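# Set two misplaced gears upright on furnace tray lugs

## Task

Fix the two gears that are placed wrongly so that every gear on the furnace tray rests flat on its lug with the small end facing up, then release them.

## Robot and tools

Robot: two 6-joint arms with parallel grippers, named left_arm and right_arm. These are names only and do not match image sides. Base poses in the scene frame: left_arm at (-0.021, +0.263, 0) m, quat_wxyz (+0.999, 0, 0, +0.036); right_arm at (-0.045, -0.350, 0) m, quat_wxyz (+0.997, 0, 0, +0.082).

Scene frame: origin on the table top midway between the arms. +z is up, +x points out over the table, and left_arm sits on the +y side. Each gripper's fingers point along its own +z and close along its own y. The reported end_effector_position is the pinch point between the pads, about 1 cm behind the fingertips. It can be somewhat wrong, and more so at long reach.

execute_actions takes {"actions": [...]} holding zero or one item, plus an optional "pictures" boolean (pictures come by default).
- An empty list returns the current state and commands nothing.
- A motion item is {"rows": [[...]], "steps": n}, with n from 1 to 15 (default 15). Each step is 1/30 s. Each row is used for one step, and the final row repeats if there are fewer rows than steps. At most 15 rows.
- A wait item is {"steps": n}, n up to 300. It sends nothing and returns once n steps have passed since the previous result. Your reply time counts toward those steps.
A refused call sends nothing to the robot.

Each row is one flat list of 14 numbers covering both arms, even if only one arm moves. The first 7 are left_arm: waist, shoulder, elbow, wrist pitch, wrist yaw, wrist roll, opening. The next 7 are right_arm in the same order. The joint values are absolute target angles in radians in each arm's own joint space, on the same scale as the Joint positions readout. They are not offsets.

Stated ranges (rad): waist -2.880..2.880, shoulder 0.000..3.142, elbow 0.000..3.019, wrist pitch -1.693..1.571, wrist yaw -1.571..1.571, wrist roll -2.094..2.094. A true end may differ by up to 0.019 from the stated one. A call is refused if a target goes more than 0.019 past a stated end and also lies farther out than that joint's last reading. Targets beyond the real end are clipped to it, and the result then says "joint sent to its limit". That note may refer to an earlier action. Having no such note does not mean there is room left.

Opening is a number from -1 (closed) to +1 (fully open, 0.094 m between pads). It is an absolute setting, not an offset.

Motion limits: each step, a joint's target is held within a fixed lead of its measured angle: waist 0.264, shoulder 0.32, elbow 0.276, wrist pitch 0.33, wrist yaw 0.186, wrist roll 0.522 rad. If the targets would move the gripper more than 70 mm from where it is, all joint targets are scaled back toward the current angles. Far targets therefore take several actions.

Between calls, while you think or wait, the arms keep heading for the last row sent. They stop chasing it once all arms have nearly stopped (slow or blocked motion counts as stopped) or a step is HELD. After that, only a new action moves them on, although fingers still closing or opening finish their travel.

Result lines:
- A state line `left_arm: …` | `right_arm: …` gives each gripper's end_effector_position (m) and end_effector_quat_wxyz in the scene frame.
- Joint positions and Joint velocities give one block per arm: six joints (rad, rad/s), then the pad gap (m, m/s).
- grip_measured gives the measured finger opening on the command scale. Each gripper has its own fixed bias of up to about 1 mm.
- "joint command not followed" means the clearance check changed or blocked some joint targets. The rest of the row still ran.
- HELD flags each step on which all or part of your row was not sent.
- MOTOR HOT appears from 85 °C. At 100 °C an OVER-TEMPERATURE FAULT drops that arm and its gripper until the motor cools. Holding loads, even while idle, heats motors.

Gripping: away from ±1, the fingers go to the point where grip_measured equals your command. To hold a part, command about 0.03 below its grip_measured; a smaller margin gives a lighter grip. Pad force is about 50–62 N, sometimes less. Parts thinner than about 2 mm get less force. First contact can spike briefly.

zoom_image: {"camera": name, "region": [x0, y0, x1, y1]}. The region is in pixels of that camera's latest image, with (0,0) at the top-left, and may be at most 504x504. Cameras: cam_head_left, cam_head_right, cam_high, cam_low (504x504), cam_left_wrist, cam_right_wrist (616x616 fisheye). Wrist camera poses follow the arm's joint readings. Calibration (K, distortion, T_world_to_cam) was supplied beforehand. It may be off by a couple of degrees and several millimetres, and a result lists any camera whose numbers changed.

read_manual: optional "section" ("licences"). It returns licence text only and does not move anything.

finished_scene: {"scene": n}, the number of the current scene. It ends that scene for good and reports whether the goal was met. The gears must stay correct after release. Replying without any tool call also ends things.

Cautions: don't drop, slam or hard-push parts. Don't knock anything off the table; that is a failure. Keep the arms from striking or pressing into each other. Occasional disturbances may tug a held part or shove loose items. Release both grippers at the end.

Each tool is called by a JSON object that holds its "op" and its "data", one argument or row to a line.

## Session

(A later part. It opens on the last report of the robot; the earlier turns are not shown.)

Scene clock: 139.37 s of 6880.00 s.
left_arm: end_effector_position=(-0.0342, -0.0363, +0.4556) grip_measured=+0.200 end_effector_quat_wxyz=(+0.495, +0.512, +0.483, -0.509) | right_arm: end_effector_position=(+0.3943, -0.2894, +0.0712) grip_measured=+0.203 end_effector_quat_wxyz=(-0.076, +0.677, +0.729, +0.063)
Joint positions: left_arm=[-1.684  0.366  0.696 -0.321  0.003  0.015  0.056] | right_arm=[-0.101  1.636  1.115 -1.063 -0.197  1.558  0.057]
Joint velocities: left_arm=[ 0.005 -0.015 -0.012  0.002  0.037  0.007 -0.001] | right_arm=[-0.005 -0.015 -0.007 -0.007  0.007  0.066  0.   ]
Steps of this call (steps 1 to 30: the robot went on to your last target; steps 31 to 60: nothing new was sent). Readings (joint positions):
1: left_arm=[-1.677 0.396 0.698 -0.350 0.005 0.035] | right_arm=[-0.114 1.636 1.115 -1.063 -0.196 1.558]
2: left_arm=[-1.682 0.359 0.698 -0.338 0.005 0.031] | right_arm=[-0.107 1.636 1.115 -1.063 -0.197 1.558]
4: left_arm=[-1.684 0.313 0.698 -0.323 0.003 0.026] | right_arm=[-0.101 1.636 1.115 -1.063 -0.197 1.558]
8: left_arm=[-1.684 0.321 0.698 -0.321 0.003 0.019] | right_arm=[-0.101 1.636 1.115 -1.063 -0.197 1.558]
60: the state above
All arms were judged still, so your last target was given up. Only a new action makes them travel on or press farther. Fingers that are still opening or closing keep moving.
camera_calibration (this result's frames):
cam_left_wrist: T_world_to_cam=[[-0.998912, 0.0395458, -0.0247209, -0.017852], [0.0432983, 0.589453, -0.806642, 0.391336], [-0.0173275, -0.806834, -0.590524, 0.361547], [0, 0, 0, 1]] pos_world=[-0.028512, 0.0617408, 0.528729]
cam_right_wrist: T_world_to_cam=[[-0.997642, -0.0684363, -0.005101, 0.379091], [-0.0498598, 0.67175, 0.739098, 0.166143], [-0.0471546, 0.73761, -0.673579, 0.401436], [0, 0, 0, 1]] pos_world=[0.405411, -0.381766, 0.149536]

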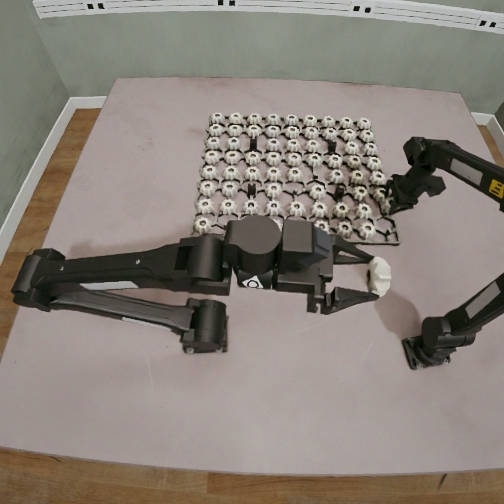

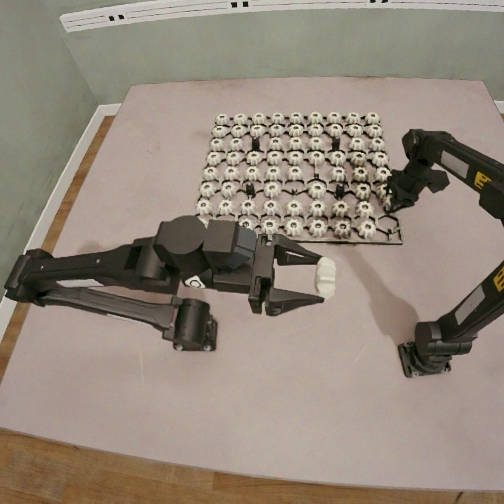

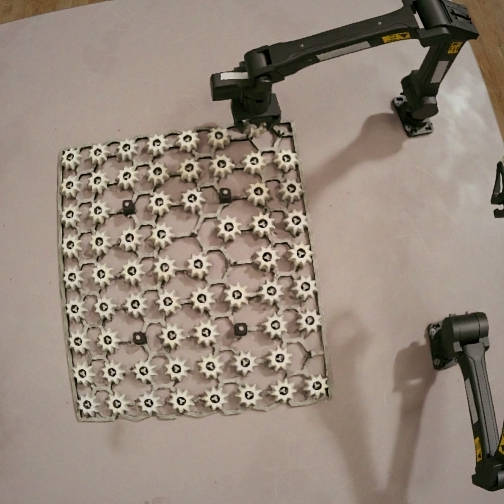

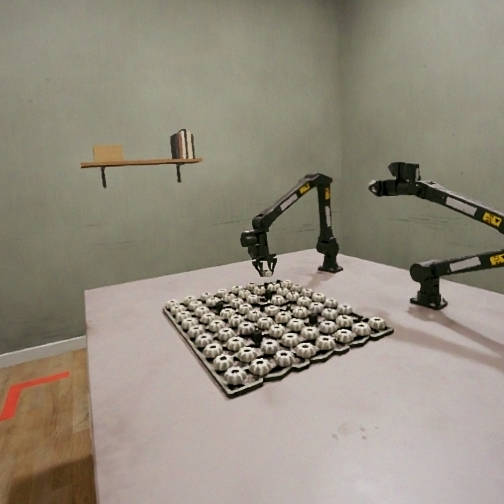

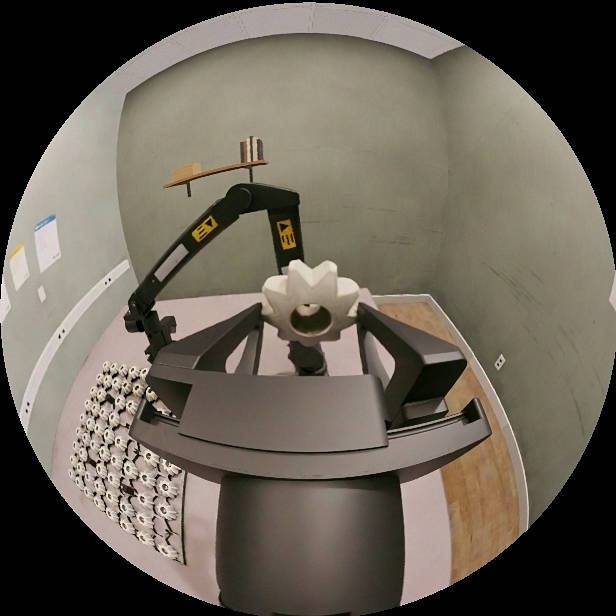

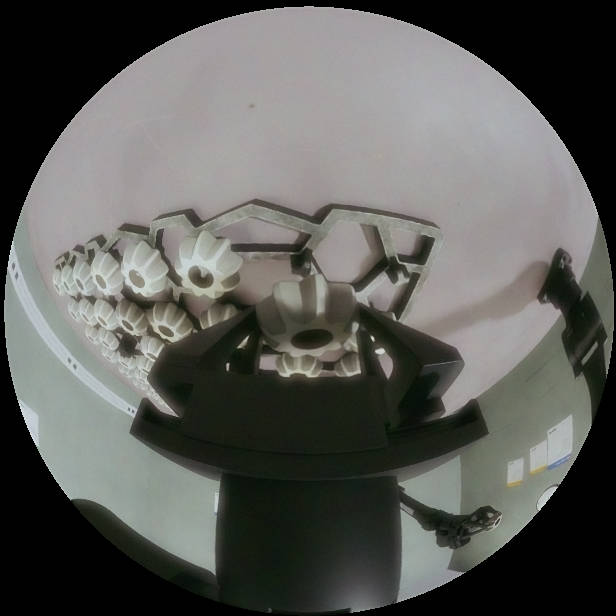

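{"op": "execute_actions", "data": {
  "actions": [
    {"rows":[[-1.682,0.35,0.71,-0.30,0,0,0.14,-0.113,1.66,1.125,-1.01,-0.2,1.57,0.12]]}
  ],
  "pictures": false
}}

{"op": "execute_actions", "data": {
  "actions": [
    {"rows":[[-1.682,0.35,0.71,-0.30,0,0,0.14,-0.113,1.69,1.095,-0.958,-0.2,1.57,0.12]]}
  ],
  "pictures": false
}}

{"op": "execute_actions", "data": {
  "actions": [
    {"steps":15}
  ],
  "pictures": false
}}

Scene clock: 160.43 s of 6880.00 s.
left_arm: end_effector_position=(-0.0342, -0.0363, +0.4556) grip_measured=+0.200 end_effector_quat_wxyz=(+0.495, +0.512, +0.483, -0.509) | right_arm: end_effector_position=(+0.4002, -0.2914, +0.0531) grip_measured=+0.203 end_effector_quat_wxyz=(-0.077, +0.679, +0.727, +0.062)
Joint positions: left_arm=[-1.684  0.366  0.696 -0.321  0.003  0.015  0.056] | right_arm=[-0.106  1.677  1.112 -1.023 -0.197  1.558  0.057]
Joint velocities: left_arm=[ 0.005 -0.005  0.012  0.007 -0.022  0.037 -0.001] | right_arm=[-0.005 -0.005 -0.012 -0.002 -0.051  0.037 -0.001]
Steps of this call (steps 1 to 90: nothing new was sent; then 17.57 s passed at rest; steps 91 to 105: all 15 steps of this action). Readings (joint positions):
91: left_arm=[-1.684 0.366 0.696 -0.321 0.003 0.015] | right_arm=[-0.101 1.638 1.115 -1.058 -0.197 1.558]
92: left_arm=[-1.684 0.366 0.696 -0.321 0.003 0.015] | right_arm=[-0.101 1.641 1.114 -1.047 -0.197 1.558]
94: left_arm=[-1.684 0.366 0.696 -0.321 0.003 0.015] | right_arm=[-0.103 1.651 1.114 -1.029 -0.197 1.558]
98: left_arm=[-1.684 0.366 0.696 -0.321 0.003 0.015] | right_arm=[-0.106 1.673 1.114 -1.023 -0.197 1.558]
105: the state above

Scene clock: 160.93 s of 6880.00 s.
left_arm: end_effector_position=(-0.0342, -0.0363, +0.4556) grip_measured=+0.200 end_effector_quat_wxyz=(+0.495, +0.512, +0.483, -0.509) | right_arm: end_effector_position=(+0.4016, -0.2908, +0.0434) grip_measured=+0.203 end_effector_quat_wxyz=(-0.073, +0.679, +0.727, +0.070)
Joint positions: left_arm=[-1.684  0.366  0.696 -0.321  0.003  0.015  0.056] | right_arm=[-0.107  1.685  1.093 -0.978 -0.202  1.559  0.057]
Joint velocities: left_arm=[-0.005  0.005 -0.007 -0.002 -0.066 -0.037 -0.   ] | right_arm=[-0.005  0.015  0.002 -0.017 -0.007  0.007 -0.001]
Steps of this call (steps 1 to 15: all 15 steps of this action). Readings (joint positions):
1: left_arm=[-1.684 0.366 0.696 -0.321 0.003 0.015] | right_arm=[-0.106 1.677 1.108 -1.014 -0.197 1.558]
2: left_arm=[-1.684 0.366 0.696 -0.321 0.003 0.015] | right_arm=[-0.106 1.678 1.103 -0.997 -0.197 1.558]
4: left_arm=[-1.684 0.366 0.696 -0.321 0.003 0.015] | right_arm=[-0.106 1.685 1.094 -0.978 -0.199 1.558]
8: left_arm=[-1.684 0.366 0.696 -0.321 0.003 0.015] | right_arm=[-0.107 1.685 1.093 -0.978 -0.202 1.559]
15: the state above

Scene clock: 161.43 s of 6880.00 s.
left_arm: end_effector_position=(-0.0342, -0.0363, +0.4556) grip_measured=+0.200 end_effector_quat_wxyz=(+0.495, +0.512, +0.483, -0.509) | right_arm: end_effector_position=(+0.4016, -0.2908, +0.0434) grip_measured=+0.203 end_effector_quat_wxyz=(-0.073, +0.679, +0.727, +0.070)
Joint positions: left_arm=[-1.684  0.366  0.696 -0.321  0.003  0.015  0.056] | right_arm=[-0.107  1.685  1.093 -0.978 -0.202  1.559  0.057]
Joint velocities: left_arm=[-0.005 -0.015  0.007  0.002  0.007 -0.037  0.001] | right_arm=[-0.005 -0.005  0.002 -0.002 -0.037 -0.007 -0.   ]
Steps of this call (steps 1 to 15: the robot went on to your last target). Readings (joint positions):
1: left_arm=[-1.684 0.366 0.696 -0.321 0.003 0.015] | right_arm=[-0.107 1.685 1.093 -0.978 -0.202 1.559]
2: left_arm=[-1.684 0.366 0.696 -0.321 0.003 0.015] | right_arm=[-0.107 1.685 1.093 -0.978 -0.202 1.559]
4: left_arm=[-1.684 0.366 0.696 -0.321 0.003 0.015] | right_arm=[-0.107 1.685 1.093 -0.978 -0.202 1.559]
8: left_arm=[-1.684 0.366 0.696 -0.321 0.003 0.015] | right_arm=[-0.107 1.685 1.093 -0.978 -0.202 1.559]
15: the state above
All arms were judged still, so your last target was given up. Only a new action makes them travel on or press farther. Fingers that are still opening or closing keep moving.

{"op": "execute_actions", "data": {
  "actions": [
    {"rows":[[-1.682,0.35,0.71,-0.30,0,0,0.14,-0.093,1.695,1.09,-0.955,-0.2,1.57,0.12]]}
  ]
}}

Scene clock: 171.80 s of 6880.00 s.
left_arm: end_effector_position=(-0.0342, -0.0363, +0.4556) grip_measured=+0.200 end_effector_quat_wxyz=(+0.495, +0.512, +0.483, -0.509) | right_arm: end_effector_position=(+0.4016, -0.2907, +0.0433) grip_measured=+0.203 end_effector_quat_wxyz=(-0.072, +0.679, +0.727, +0.069)
Joint positions: left_arm=[-1.684  0.366  0.696 -0.321  0.003  0.015  0.056] | right_arm=[-0.106  1.685  1.093 -0.978 -0.201  1.559  0.057]
Joint velocities: left_arm=[-0.015 -0.005  0.002 -0.012 -0.007  0.037 -0.   ] | right_arm=[-0.005 -0.015  0.002 -0.007  0.007  0.037  0.   ]
Steps of this call (steps 1 to 90: nothing new was sent; then 6.87 s passed at rest; steps 91 to 105: all 15 steps of this action). Readings (joint positions):
91: left_arm=[-1.684 0.366 0.696 -0.321 0.003 0.015] | right_arm=[-0.106 1.685 1.093 -0.978 -0.202 1.559]
92: left_arm=[-1.684 0.366 0.696 -0.321 0.003 0.015] | right_arm=[-0.106 1.685 1.093 -0.978 -0.201 1.559]
94: left_arm=[-1.684 0.366 0.696 -0.321 0.003 0.015] | right_arm=[-0.106 1.685 1.093 -0.978 -0.201 1.559]
98: left_arm=[-1.684 0.366 0.696 -0.321 0.003 0.015] | right_arm=[-0.106 1.685 1.093 -0.978 -0.201 1.559]
105: the state above
camera_calibration (this result's frames):
cam_left_wrist: T_world_to_cam=[[-0.998912, 0.0395458, -0.0247209, -0.017852], [0.0432983, 0.589453, -0.806642, 0.391336], [-0.0173275, -0.806834, -0.590524, 0.361547], [0, 0, 0, 1]] pos_world=[-0.028512, 0.0617408, 0.528729]
cam_right_wrist: T_world_to_cam=[[-0.997865, -0.0626628, -0.0183955, 0.38849], [-0.0556713, 0.66893, 0.741238, 0.189455], [-0.0341427, 0.74068, -0.67099, 0.379565], [0, 0, 0, 1]] pos_world=[0.411167, -0.383524, 0.1214]

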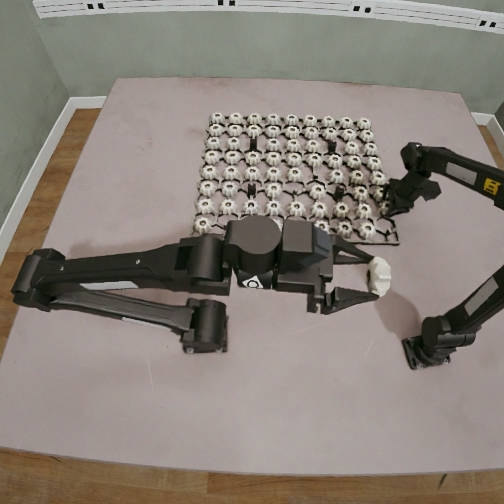

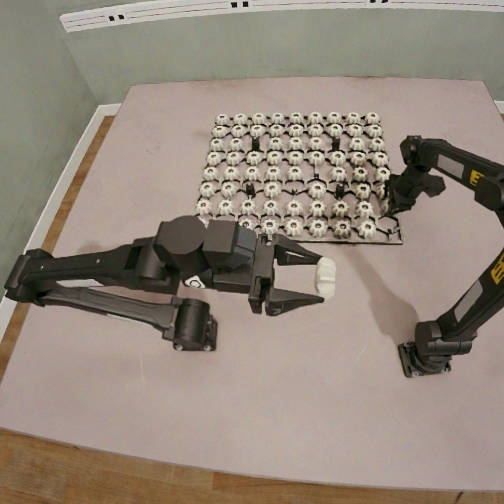

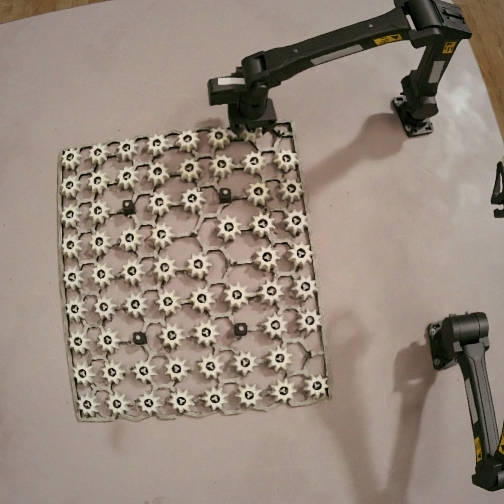

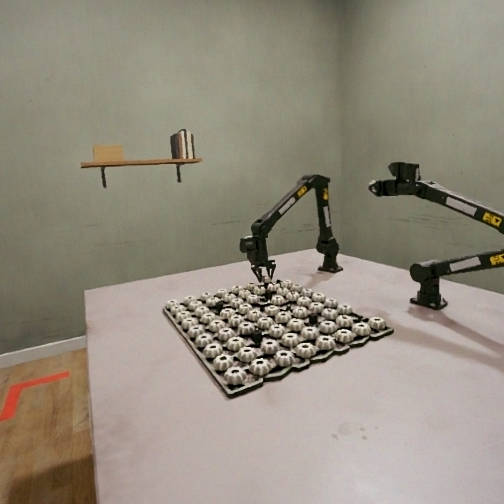

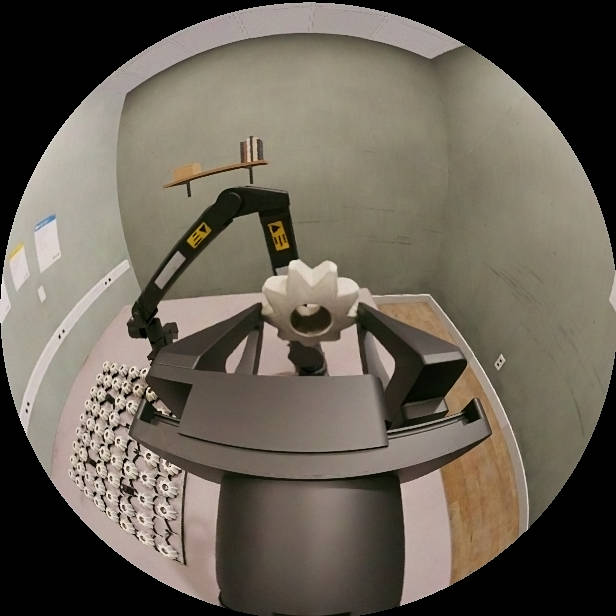

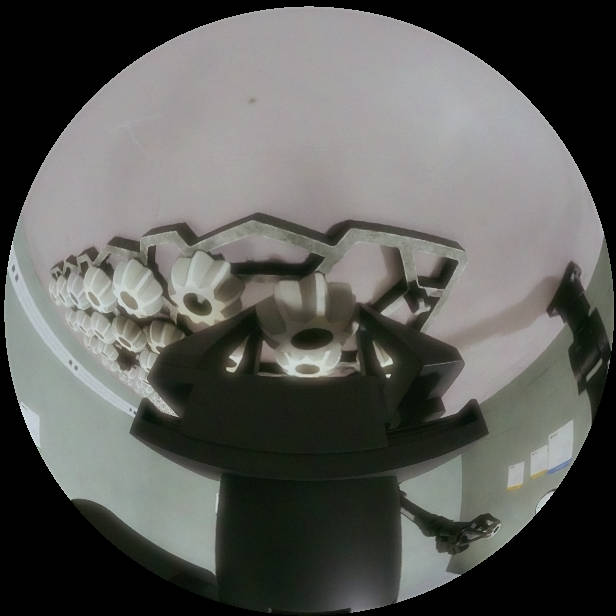

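Likely engaged as before; release and lift.

{"op": "execute_actions", "data": {
  "actions": [
    {"rows":[[-1.682,0.35,0.71,-0.30,0,0,0.14,-0.106,1.68,1.10,-0.975,-0.2,1.57,0.4]],"steps":12}
  ],
  "pictures": false
}}

{"op": "execute_actions", "data": {
  "actions": [
    {"rows":[[-1.682,0.35,0.71,-0.30,0,0,0.14,-0.106,1.6,1.18,-1.08,-0.2,1.57,0.4]]}
  ],
  "pictures": false
}}

{"op": "execute_actions", "data": {
  "actions": [
    {"steps":10}
  ]
}}

Scene clock: 180.70 s of 6880.00 s.
left_arm: end_effector_position=(-0.0342, -0.0363, +0.4556) grip_measured=+0.200 end_effector_quat_wxyz=(+0.495, +0.512, +0.483, -0.509) | right_arm: end_effector_position=(+0.4016, -0.2907, +0.0433) grip_measured=+0.398 end_effector_quat_wxyz=(-0.072, +0.679, +0.727, +0.069)
Joint positions: left_arm=[-1.684  0.366  0.696 -0.321  0.003  0.015  0.056] | right_arm=[-0.106  1.685  1.093 -0.978 -0.201  1.559  0.066]
Joint velocities: left_arm=[ 0.005  0.005 -0.012  0.007  0.066 -0.051  0.   ] | right_arm=[-0.005 -0.005 -0.022  0.012  0.022  0.007  0.   ]
Steps of this call (steps 1 to 15: the robot went on to your last target; steps 16 to 90: nothing new was sent; then 5.50 s passed at rest; steps 91 to 102: all 12 steps of this action). Readings (joint positions):
91: left_arm=[-1.684 0.366 0.696 -0.321 0.003 0.015] | right_arm=[-0.106 1.685 1.093 -0.978 -0.201 1.559]
92: left_arm=[-1.684 0.366 0.696 -0.321 0.003 0.015] | right_arm=[-0.106 1.685 1.093 -0.978 -0.201 1.559]
94: left_arm=[-1.684 0.366 0.696 -0.321 0.003 0.015] | right_arm=[-0.106 1.685 1.093 -0.978 -0.201 1.559]
98: left_arm=[-1.684 0.366 0.696 -0.321 0.003 0.015] | right_arm=[-0.106 1.685 1.093 -0.978 -0.201 1.559]
102: the state above

Scene clock: 181.20 s of 6880.00 s.
left_arm: end_effector_position=(-0.0342, -0.0363, +0.4556) grip_measured=+0.200 end_effector_quat_wxyz=(+0.495, +0.512, +0.483, -0.509) | right_arm: end_effector_position=(+0.4058, -0.2905, +0.0970) grip_measured=+0.398 end_effector_quat_wxyz=(-0.057, +0.677, +0.729, +0.086)
Joint positions: left_arm=[-1.684  0.366  0.696 -0.321  0.003  0.015  0.056] | right_arm=[-0.106  1.597  1.141 -1.069 -0.201  1.559  0.066]
Joint velocities: left_arm=[-0.015  0.015 -0.007  0.002  0.066 -0.037 -0.001] | right_arm=[ 0.005 -0.015  0.007  0.007 -0.007  0.081  0.001]
Steps of this call (steps 1 to 15: all 15 steps of this action). Readings (joint positions):
1: left_arm=[-1.684 0.366 0.696 -0.321 0.003 0.015] | right_arm=[-0.106 1.682 1.098 -0.994 -0.201 1.559]
2: left_arm=[-1.684 0.366 0.696 -0.321 0.003 0.015] | right_arm=[-0.106 1.678 1.103 -1.023 -0.201 1.559]
4: left_arm=[-1.684 0.366 0.696 -0.321 0.003 0.015] | right_arm=[-0.106 1.656 1.111 -1.055 -0.201 1.559]
8: left_arm=[-1.684 0.366 0.696 -0.321 0.003 0.015] | right_arm=[-0.106 1.610 1.130 -1.068 -0.201 1.559]
15: the state above

Scene clock: 181.53 s of 6880.00 s.
left_arm: end_effector_position=(-0.0342, -0.0363, +0.4556) grip_measured=+0.200 end_effector_quat_wxyz=(+0.495, +0.512, +0.483, -0.509) | right_arm: end_effector_position=(+0.4058, -0.2905, +0.0970) grip_measured=+0.398 end_effector_quat_wxyz=(-0.057, +0.677, +0.729, +0.086)
Joint positions: left_arm=[-1.684  0.366  0.696 -0.321  0.003  0.015  0.056] | right_arm=[-0.106  1.597  1.141 -1.069 -0.201  1.559  0.066]
Joint velocities: left_arm=[ 0.005 -0.005 -0.002  0.012 -0.007 -0.007  0.   ] | right_arm=[-0.005 -0.005 -0.002 -0.007 -0.037 -0.066 -0.001]
Steps of this call (steps 1 to 10: the robot went on to your last target). Readings (joint positions):
1: left_arm=[-1.684 0.366 0.696 -0.321 0.003 0.015] | right_arm=[-0.106 1.597 1.141 -1.069 -0.201 1.559]
2: left_arm=[-1.684 0.366 0.696 -0.321 0.003 0.015] | right_arm=[-0.106 1.597 1.141 -1.069 -0.201 1.559]
4: left_arm=[-1.684 0.366 0.696 -0.321 0.003 0.015] | right_arm=[-0.106 1.597 1.141 -1.069 -0.201 1.559]
8: left_arm=[-1.684 0.366 0.696 -0.321 0.003 0.015] | right_arm=[-0.106 1.597 1.141 -1.069 -0.201 1.559]
10: the state above
camera_calibration (this result's frames):
cam_left_wrist: T_world_to_cam=[[-0.998912, 0.0395458, -0.0247209, -0.017852], [0.0432983, 0.589453, -0.806642, 0.391336], [-0.0173275, -0.806834, -0.590524, 0.361547], [0, 0, 0, 1]] pos_world=[-0.028512, 0.0617408, 0.528729]
cam_right_wrist: T_world_to_cam=[[-0.996003, -0.0625561, -0.0637482, 0.397379], [-0.0892358, 0.667007, 0.739688, 0.162937], [-0.00375148, 0.74242, -0.669924, 0.403631], [0, 0, 0, 1]] pos_world=[0.411845, -0.383485, 0.175212]

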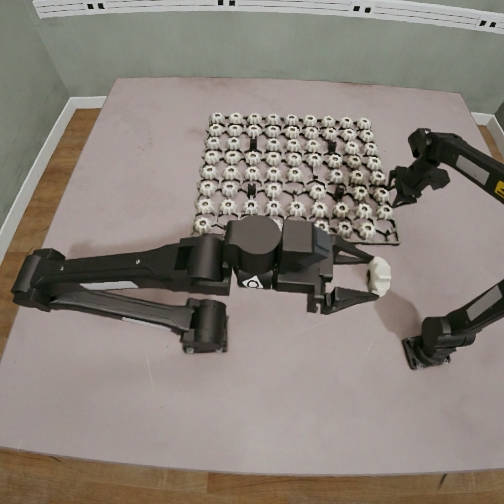

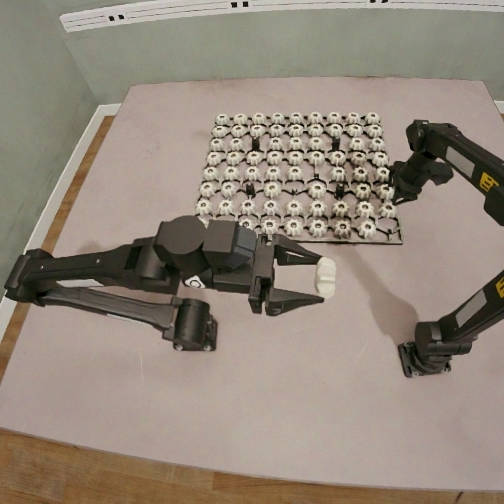

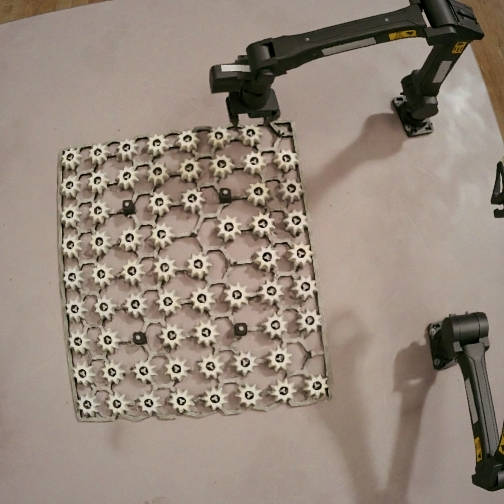

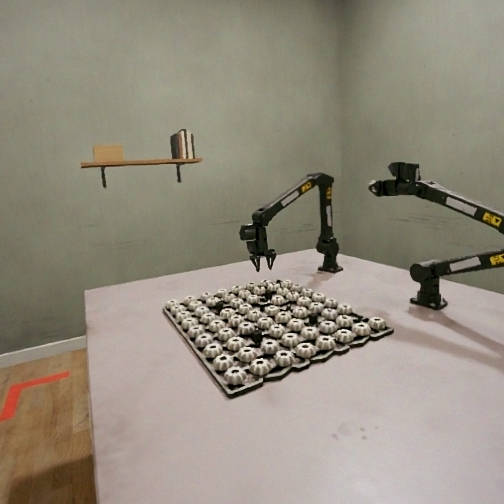

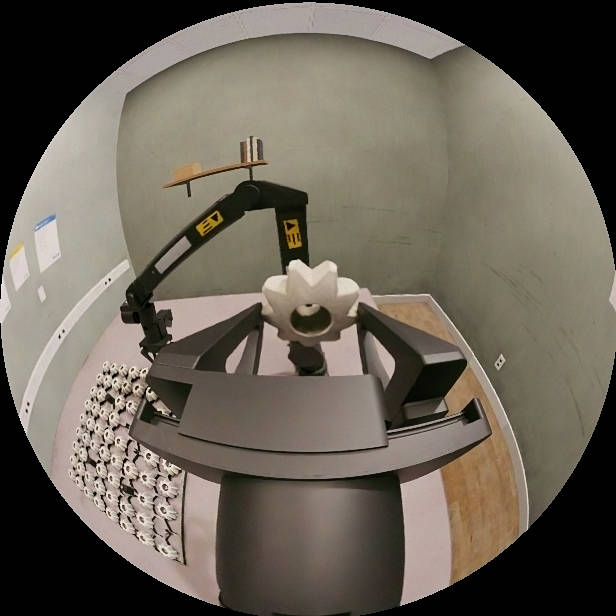

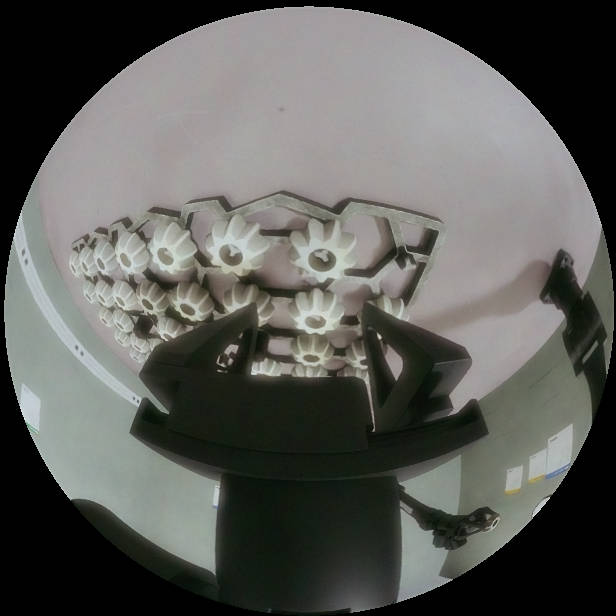

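{"op": "execute_actions", "data": {
  "actions": [
    {"rows":[[-1.682,0.35,0.71,-0.30,0,0,0.14,-0.106,0.12,0.67,-0.53,0,1.57,0.55]]}
  ],
  "pictures": false
}}

{"op": "execute_actions", "data": {
  "actions": [
    {"steps":40}
  ],
  "pictures": false
}}

{"op": "execute_actions", "data": {
  "actions": [
    {"rows":[[-1.682,0.35,0.71,-0.30,0,0,0.14,1.368,0.12,0.67,-0.53,0,1.57,0.55]]}
  ],
  "pictures": false
}}

{"op": "execute_actions", "data": {
  "actions": [
    {"steps":40}
  ]
}}

Scene clock: 194.43 s of 6880.00 s.
left_arm: end_effector_position=(-0.0342, -0.0363, +0.4556) grip_measured=+0.200 end_effector_quat_wxyz=(+0.495, +0.512, +0.483, -0.509) | right_arm: end_effector_position=(+0.2829, -0.3302, +0.3130) grip_measured=+0.548 end_effector_quat_wxyz=(+0.363, +0.578, +0.622, +0.384)
Joint positions: left_arm=[-1.684  0.366  0.696 -0.321  0.003  0.015  0.056] | right_arm=[-0.103  0.526  0.637 -0.569 -0.004  1.56   0.073]
Joint velocities: left_arm=[ 0.005 -0.005  0.002  0.002 -0.037 -0.081  0.   ] | right_arm=[-0.005 -1.978  0.007  0.071 -0.007 -0.022 -0.001]
Steps of this call (steps 1 to 15: the robot went on to your last target; steps 16 to 90: nothing new was sent; then 9.40 s passed at rest; steps 91 to 105: all 15 steps of this action). Readings (joint positions):
91: left_arm=[-1.684 0.366 0.696 -0.321 0.003 0.015] | right_arm=[-0.103 1.574 1.106 -1.004 -0.117 1.559]
92: left_arm=[-1.684 0.366 0.696 -0.321 0.003 0.015] | right_arm=[-0.102 1.520 1.023 -0.880 -0.047 1.559]
94: left_arm=[-1.684 0.366 0.696 -0.321 0.003 0.015] | right_arm=[-0.103 1.352 0.822 -0.681 -0.009 1.559]
98: left_arm=[-1.684 0.366 0.696 -0.321 0.003 0.015] | right_arm=[-0.103 0.999 0.639 -0.615 -0.004 1.560]
105: the state above

Scene clock: 195.77 s of 6880.00 s.
left_arm: end_effector_position=(-0.0342, -0.0363, +0.4556) grip_measured=+0.200 end_effector_quat_wxyz=(+0.495, +0.512, +0.483, -0.509) | right_arm: end_effector_position=(+0.1848, -0.3365, +0.4327) grip_measured=+0.548 end_effector_quat_wxyz=(+0.483, +0.485, +0.522, +0.509)
Joint positions: left_arm=[-1.684  0.366  0.696 -0.321  0.003  0.015  0.056] | right_arm=[-0.103  0.123  0.65  -0.542 -0.002  1.56   0.073]
Joint velocities: left_arm=[-0.005 -0.005 -0.027  0.002  0.007  0.095 -0.001] | right_arm=[ 0.005 -0.015  0.002  0.002 -0.037  0.022  0.   ]
Steps of this call (steps 1 to 40: the robot went on to your last target). Readings (joint positions):
1: left_arm=[-1.684 0.366 0.696 -0.321 0.003 0.015] | right_arm=[-0.103 0.460 0.637 -0.567 -0.004 1.560]
2: left_arm=[-1.684 0.366 0.696 -0.321 0.003 0.015] | right_arm=[-0.103 0.392 0.637 -0.565 -0.004 1.560]
4: left_arm=[-1.684 0.366 0.696 -0.321 0.003 0.015] | right_arm=[-0.103 0.260 0.637 -0.561 -0.004 1.560]
8: left_arm=[-1.684 0.366 0.696 -0.321 0.003 0.015] | right_arm=[-0.103 0.072 0.644 -0.546 -0.002 1.560]
40: the state above

Scene clock: 196.27 s of 6880.00 s.
left_arm: end_effector_position=(-0.0342, -0.0363, +0.4556) grip_measured=+0.200 end_effector_quat_wxyz=(+0.495, +0.512, +0.483, -0.509) | right_arm: end_effector_position=(-0.0052, -0.1233, +0.4327) grip_measured=+0.548 end_effector_quat_wxyz=(+0.064, +0.058, +0.710, +0.699)
Joint positions: left_arm=[-1.684  0.366  0.696 -0.321  0.003  0.015  0.056] | right_arm=[ 1.234  0.123  0.65  -0.542 -0.     1.56   0.073]
Joint velocities: left_arm=[ 0.005  0.005 -0.007 -0.007 -0.051 -0.007 -0.   ] | right_arm=[ 2.691  0.005  0.002 -0.017  0.007  0.007 -0.   ]
Steps of this call (steps 1 to 15: all 15 steps of this action). Readings (joint positions):
1: left_arm=[-1.684 0.366 0.696 -0.321 0.003 0.015] | right_arm=[-0.082 0.123 0.650 -0.542 0.004 1.560]
2: left_arm=[-1.684 0.366 0.696 -0.321 0.003 0.015] | right_arm=[-0.017 0.123 0.650 -0.542 0.005 1.560]
4: left_arm=[-1.684 0.366 0.696 -0.321 0.003 0.015] | right_arm=[0.162 0.123 0.650 -0.542 0.004 1.560]
8: left_arm=[-1.684 0.366 0.696 -0.321 0.003 0.015] | right_arm=[0.552 0.123 0.650 -0.542 0.001 1.560]
15: the state above

Scene clock: 197.60 s of 6880.00 s.
left_arm: end_effector_position=(-0.0342, -0.0363, +0.4556) grip_measured=+0.200 end_effector_quat_wxyz=(+0.495, +0.512, +0.483, -0.509) | right_arm: end_effector_position=(-0.0371, -0.1199, +0.4327) grip_measured=+0.548 end_effector_quat_wxyz=(+0.015, +0.008, +0.712, +0.701)
Joint positions: left_arm=[-1.684  0.366  0.696 -0.321  0.003  0.015  0.056] | right_arm=[ 1.372  0.123  0.65  -0.542 -0.002  1.56   0.073]
Joint velocities: left_arm=[ 0.005  0.005  0.002 -0.007  0.037 -0.051 -0.002] | right_arm=[-0.015 -0.005  0.007 -0.002 -0.037  0.022 -0.001]
Steps of this call (steps 1 to 30: the robot went on to your last target; steps 31 to 40: nothing new was sent). Readings (joint positions):
1: left_arm=[-1.684 0.366 0.696 -0.321 0.003 0.015] | right_arm=[1.315 0.123 0.650 -0.542 -0.001 1.560]
2: left_arm=[-1.684 0.366 0.696 -0.321 0.003 0.015] | right_arm=[1.369 0.123 0.650 -0.542 -0.002 1.560]
4: left_arm=[-1.684 0.366 0.696 -0.321 0.003 0.015] | right_arm=[1.403 0.123 0.650 -0.542 -0.002 1.560]
8: left_arm=[-1.684 0.366 0.696 -0.321 0.003 0.015] | right_arm=[1.377 0.123 0.650 -0.542 -0.002 1.560]
40: the state above
All arms were judged still, so your last target was given up. Only a new action makes them travel on or press farther. Fingers that are still opening or closing keep moving.
camera_calibration (this result's frames):
cam_left_wrist: T_world_to_cam=[[-0.998912, 0.0395458, -0.0247209, -0.017852], [0.0432983, 0.589453, -0.806642, 0.391336], [-0.0173275, -0.806834, -0.590524, 0.361547], [0, 0, 0, 1]] pos_world=[-0.028512, 0.0617408, 0.528729]
cam_right_wrist: T_world_to_cam=[[0.0082709, 0.00114121, -0.999965, 0.43832], [-0.824473, -0.565853, -0.00746515, -0.0904741], [-0.565841, 0.824506, -0.00373921, 0.200933], [0, 0, 0, 1]] pos_world=[0.0354775, -0.217366, 0.43838]

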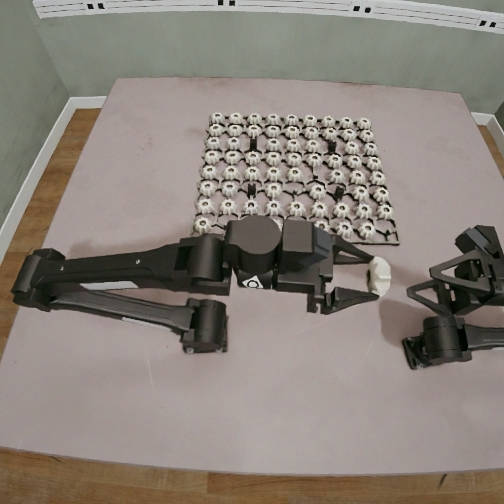

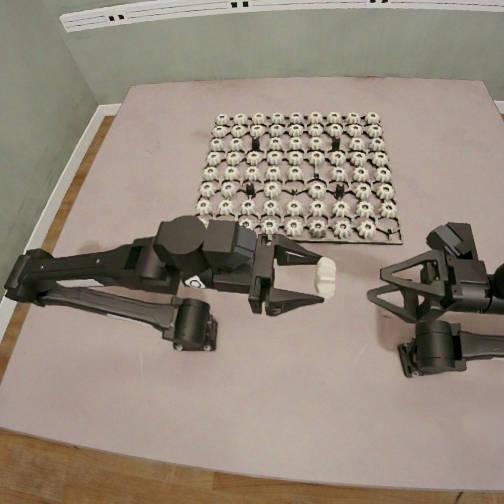

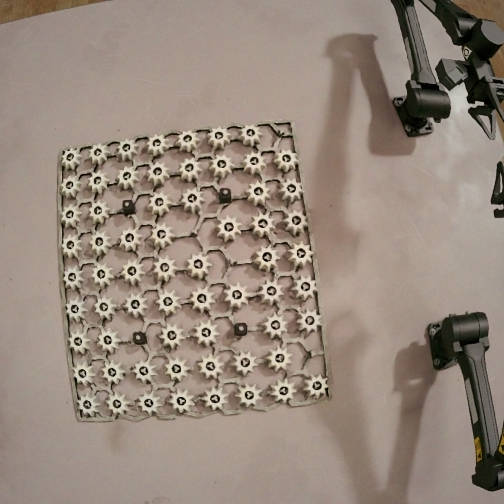

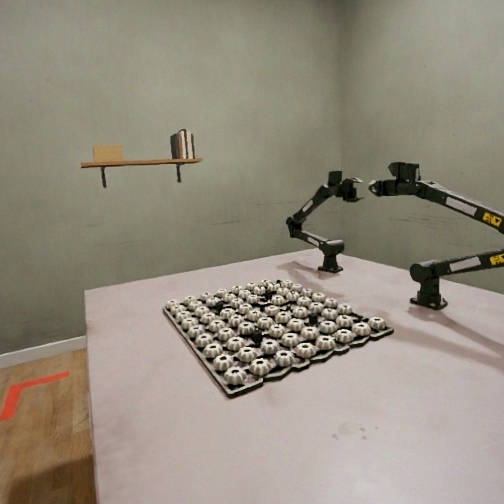

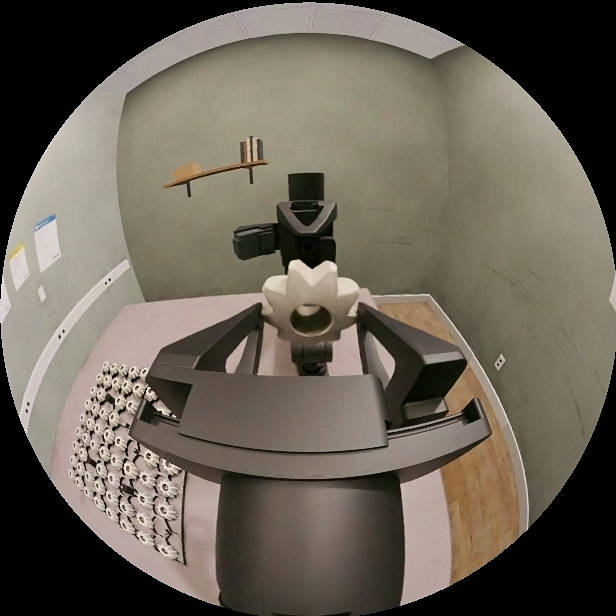

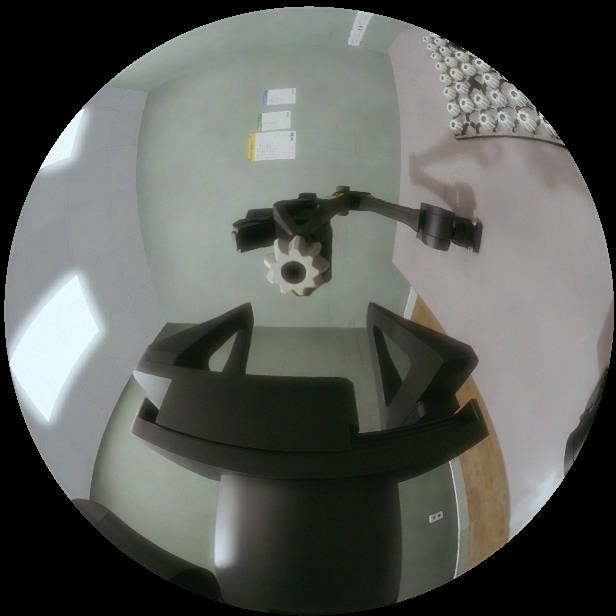

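{"op": "execute_actions", "data": {
  "actions": [
    {"rows":[[-1.682,0.35,0.71,-0.39,0,0,0.14,1.368,0.2,0.67,-0.44,0,1.57,0.55]]}
  ],
  "pictures": false
}}

{"op": "execute_actions", "data": {
  "actions": [
    {"rows":[[-1.682,0.35,0.71,-0.39,0,0,0.14,1.368,0.27,0.67,-0.365,0,1.57,0.55]]}
  ],
  "pictures": false
}}

{"op": "execute_actions", "data": {
  "actions": [
    {"steps":15}
  ]
}}

Scene clock: 213.17 s of 6880.00 s.
left_arm: end_effector_position=(-0.0342, -0.0354, +0.4340) grip_measured=+0.200 end_effector_quat_wxyz=(+0.475, +0.532, +0.503, -0.488) | right_arm: end_effector_position=(-0.0362, -0.0945, +0.4338) grip_measured=+0.548 end_effector_quat_wxyz=(+0.015, +0.008, +0.714, +0.700)
Joint positions: left_arm=[-1.684  0.363  0.691 -0.4    0.003  0.015  0.056] | right_arm=[ 1.372  0.206  0.65  -0.463 -0.002  1.56   0.073]
Joint velocities: left_arm=[-0.024  0.005 -0.017 -0.012 -0.037 -0.051 -0.   ] | right_arm=[-0.015 -0.015 -0.002  0.002 -0.051 -0.037 -0.001]
Steps of this call (steps 1 to 90: nothing new was sent; then 12.07 s passed at rest; steps 91 to 105: all 15 steps of this action). Readings (joint positions):
91: left_arm=[-1.684 0.366 0.696 -0.333 0.003 0.015] | right_arm=[1.372 0.127 0.650 -0.529 -0.002 1.560]
92: left_arm=[-1.684 0.364 0.696 -0.352 0.003 0.015] | right_arm=[1.372 0.137 0.650 -0.506 -0.002 1.560]
94: left_arm=[-1.684 0.363 0.693 -0.385 0.003 0.015] | right_arm=[1.372 0.165 0.650 -0.472 -0.002 1.560]
98: left_arm=[-1.684 0.363 0.691 -0.400 0.003 0.015] | right_arm=[1.372 0.204 0.650 -0.465 -0.002 1.560]
105: the state above

Scene clock: 213.67 s of 6880.00 s.
left_arm: end_effector_position=(-0.0342, -0.0354, +0.4340) grip_measured=+0.200 end_effector_quat_wxyz=(+0.475, +0.532, +0.503, -0.488) | right_arm: end_effector_position=(-0.0354, -0.0736, +0.4357) grip_measured=+0.548 end_effector_quat_wxyz=(+0.015, +0.008, +0.711, +0.703)
Joint positions: left_arm=[-1.684  0.363  0.691 -0.4    0.003  0.015  0.056] | right_arm=[ 1.372  0.274  0.65  -0.388 -0.002  1.56   0.073]
Joint velocities: left_arm=[-0.005 -0.005  0.002 -0.017 -0.022 -0.022 -0.001] | right_arm=[ 0.005 -0.005 -0.007 -0.022 -0.125  0.066  0.001]
Steps of this call (steps 1 to 15: all 15 steps of this action). Readings (joint positions):
1: left_arm=[-1.684 0.363 0.691 -0.400 0.003 0.015] | right_arm=[1.372 0.209 0.650 -0.450 -0.002 1.560]
2: left_arm=[-1.684 0.363 0.691 -0.400 0.003 0.015] | right_arm=[1.372 0.218 0.650 -0.428 -0.002 1.560]
4: left_arm=[-1.684 0.363 0.691 -0.400 0.003 0.015] | right_arm=[1.372 0.240 0.650 -0.396 -0.002 1.560]
8: left_arm=[-1.684 0.363 0.691 -0.400 0.003 0.015] | right_arm=[1.372 0.272 0.650 -0.390 -0.002 1.560]
15: the state above

Scene clock: 214.17 s of 6880.00 s.
left_arm: end_effector_position=(-0.0342, -0.0354, +0.4340) grip_measured=+0.200 end_effector_quat_wxyz=(+0.475, +0.532, +0.503, -0.488) | right_arm: end_effector_position=(-0.0354, -0.0736, +0.4357) grip_measured=+0.548 end_effector_quat_wxyz=(+0.015, +0.008, +0.711, +0.703)
Joint positions: left_arm=[-1.684  0.363  0.691 -0.4    0.003  0.015  0.056] | right_arm=[ 1.372  0.274  0.65  -0.388 -0.002  1.56   0.073]
Joint velocities: left_arm=[ 0.005 -0.005 -0.007 -0.007  0.037  0.066  0.001] | right_arm=[ 0.005 -0.015 -0.012  0.002  0.051  0.007  0.   ]
Steps of this call (steps 1 to 15: the robot went on to your last target). Readings (joint positions):
1: left_arm=[-1.684 0.363 0.691 -0.400 0.003 0.015] | right_arm=[1.372 0.274 0.650 -0.388 -0.002 1.560]
2: left_arm=[-1.684 0.363 0.691 -0.400 0.003 0.015] | right_arm=[1.372 0.274 0.650 -0.388 -0.002 1.560]
4: left_arm=[-1.684 0.363 0.691 -0.400 0.003 0.015] | right_arm=[1.372 0.274 0.650 -0.388 -0.002 1.560]
8: left_arm=[-1.684 0.363 0.691 -0.400 0.003 0.015] | right_arm=[1.372 0.274 0.650 -0.388 -0.002 1.560]
15: the state above
All arms were judged still, so your last target was given up. Only a new action makes them travel on or press farther. Fingers that are still opening or closing keep moving.
camera_calibration (this result's frames):
cam_left_wrist: T_world_to_cam=[[-0.998832, 0.0415606, -0.0246532, -0.0183418], [0.045834, 0.653213, -0.755786, 0.35361], [-0.0153072, -0.756033, -0.654355, 0.379094], [0, 0, 0, 1]] pos_world=[-0.0287249, 0.0563872, 0.514864]
cam_right_wrist: T_world_to_cam=[[0.00801606, 0.00458152, -0.999957, 0.441471], [-0.824694, -0.565505, -0.00920206, -0.0620554], [-0.565523, 0.824732, -0.000754775, 0.162407], [0, 0, 0, 1]] pos_world=[0.0371293, -0.171057, 0.441003]

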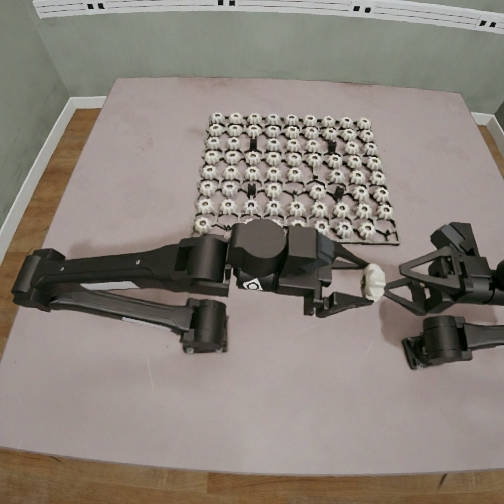

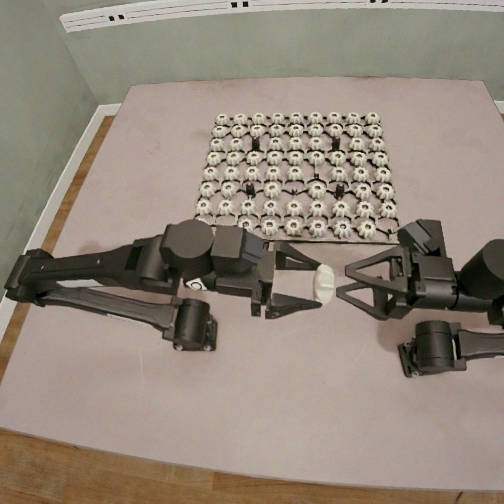

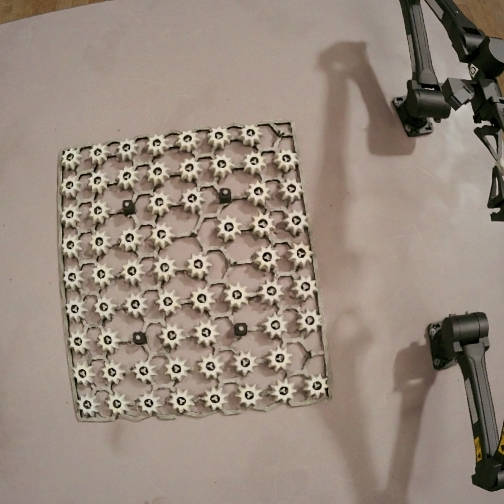

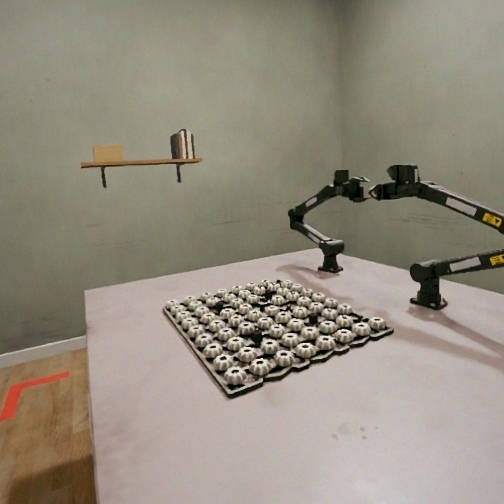

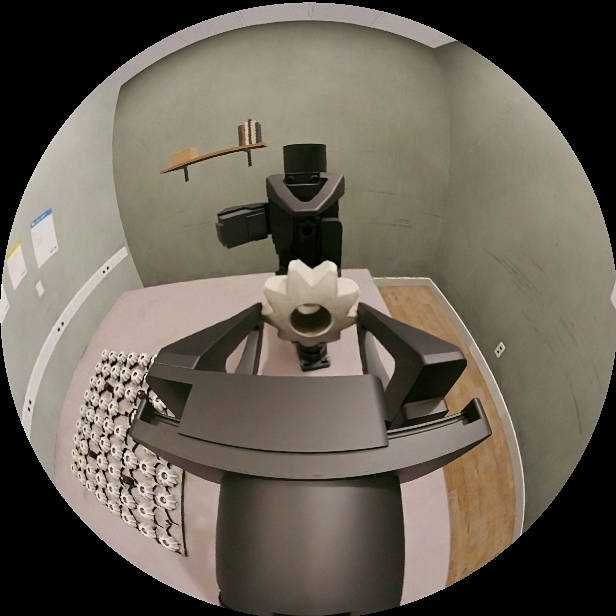

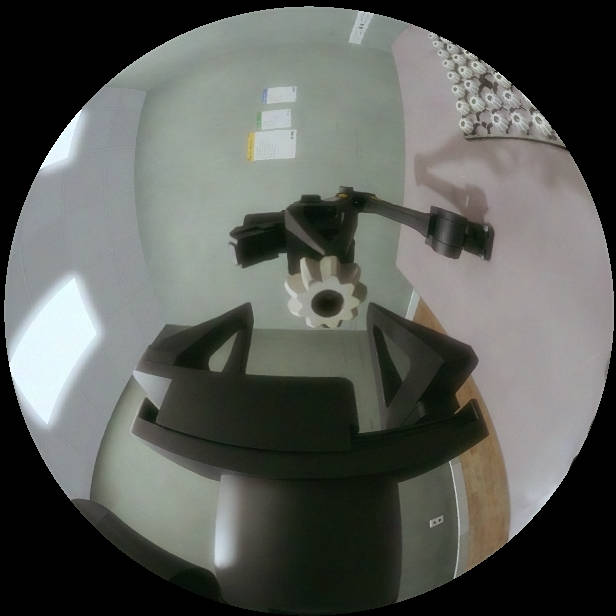

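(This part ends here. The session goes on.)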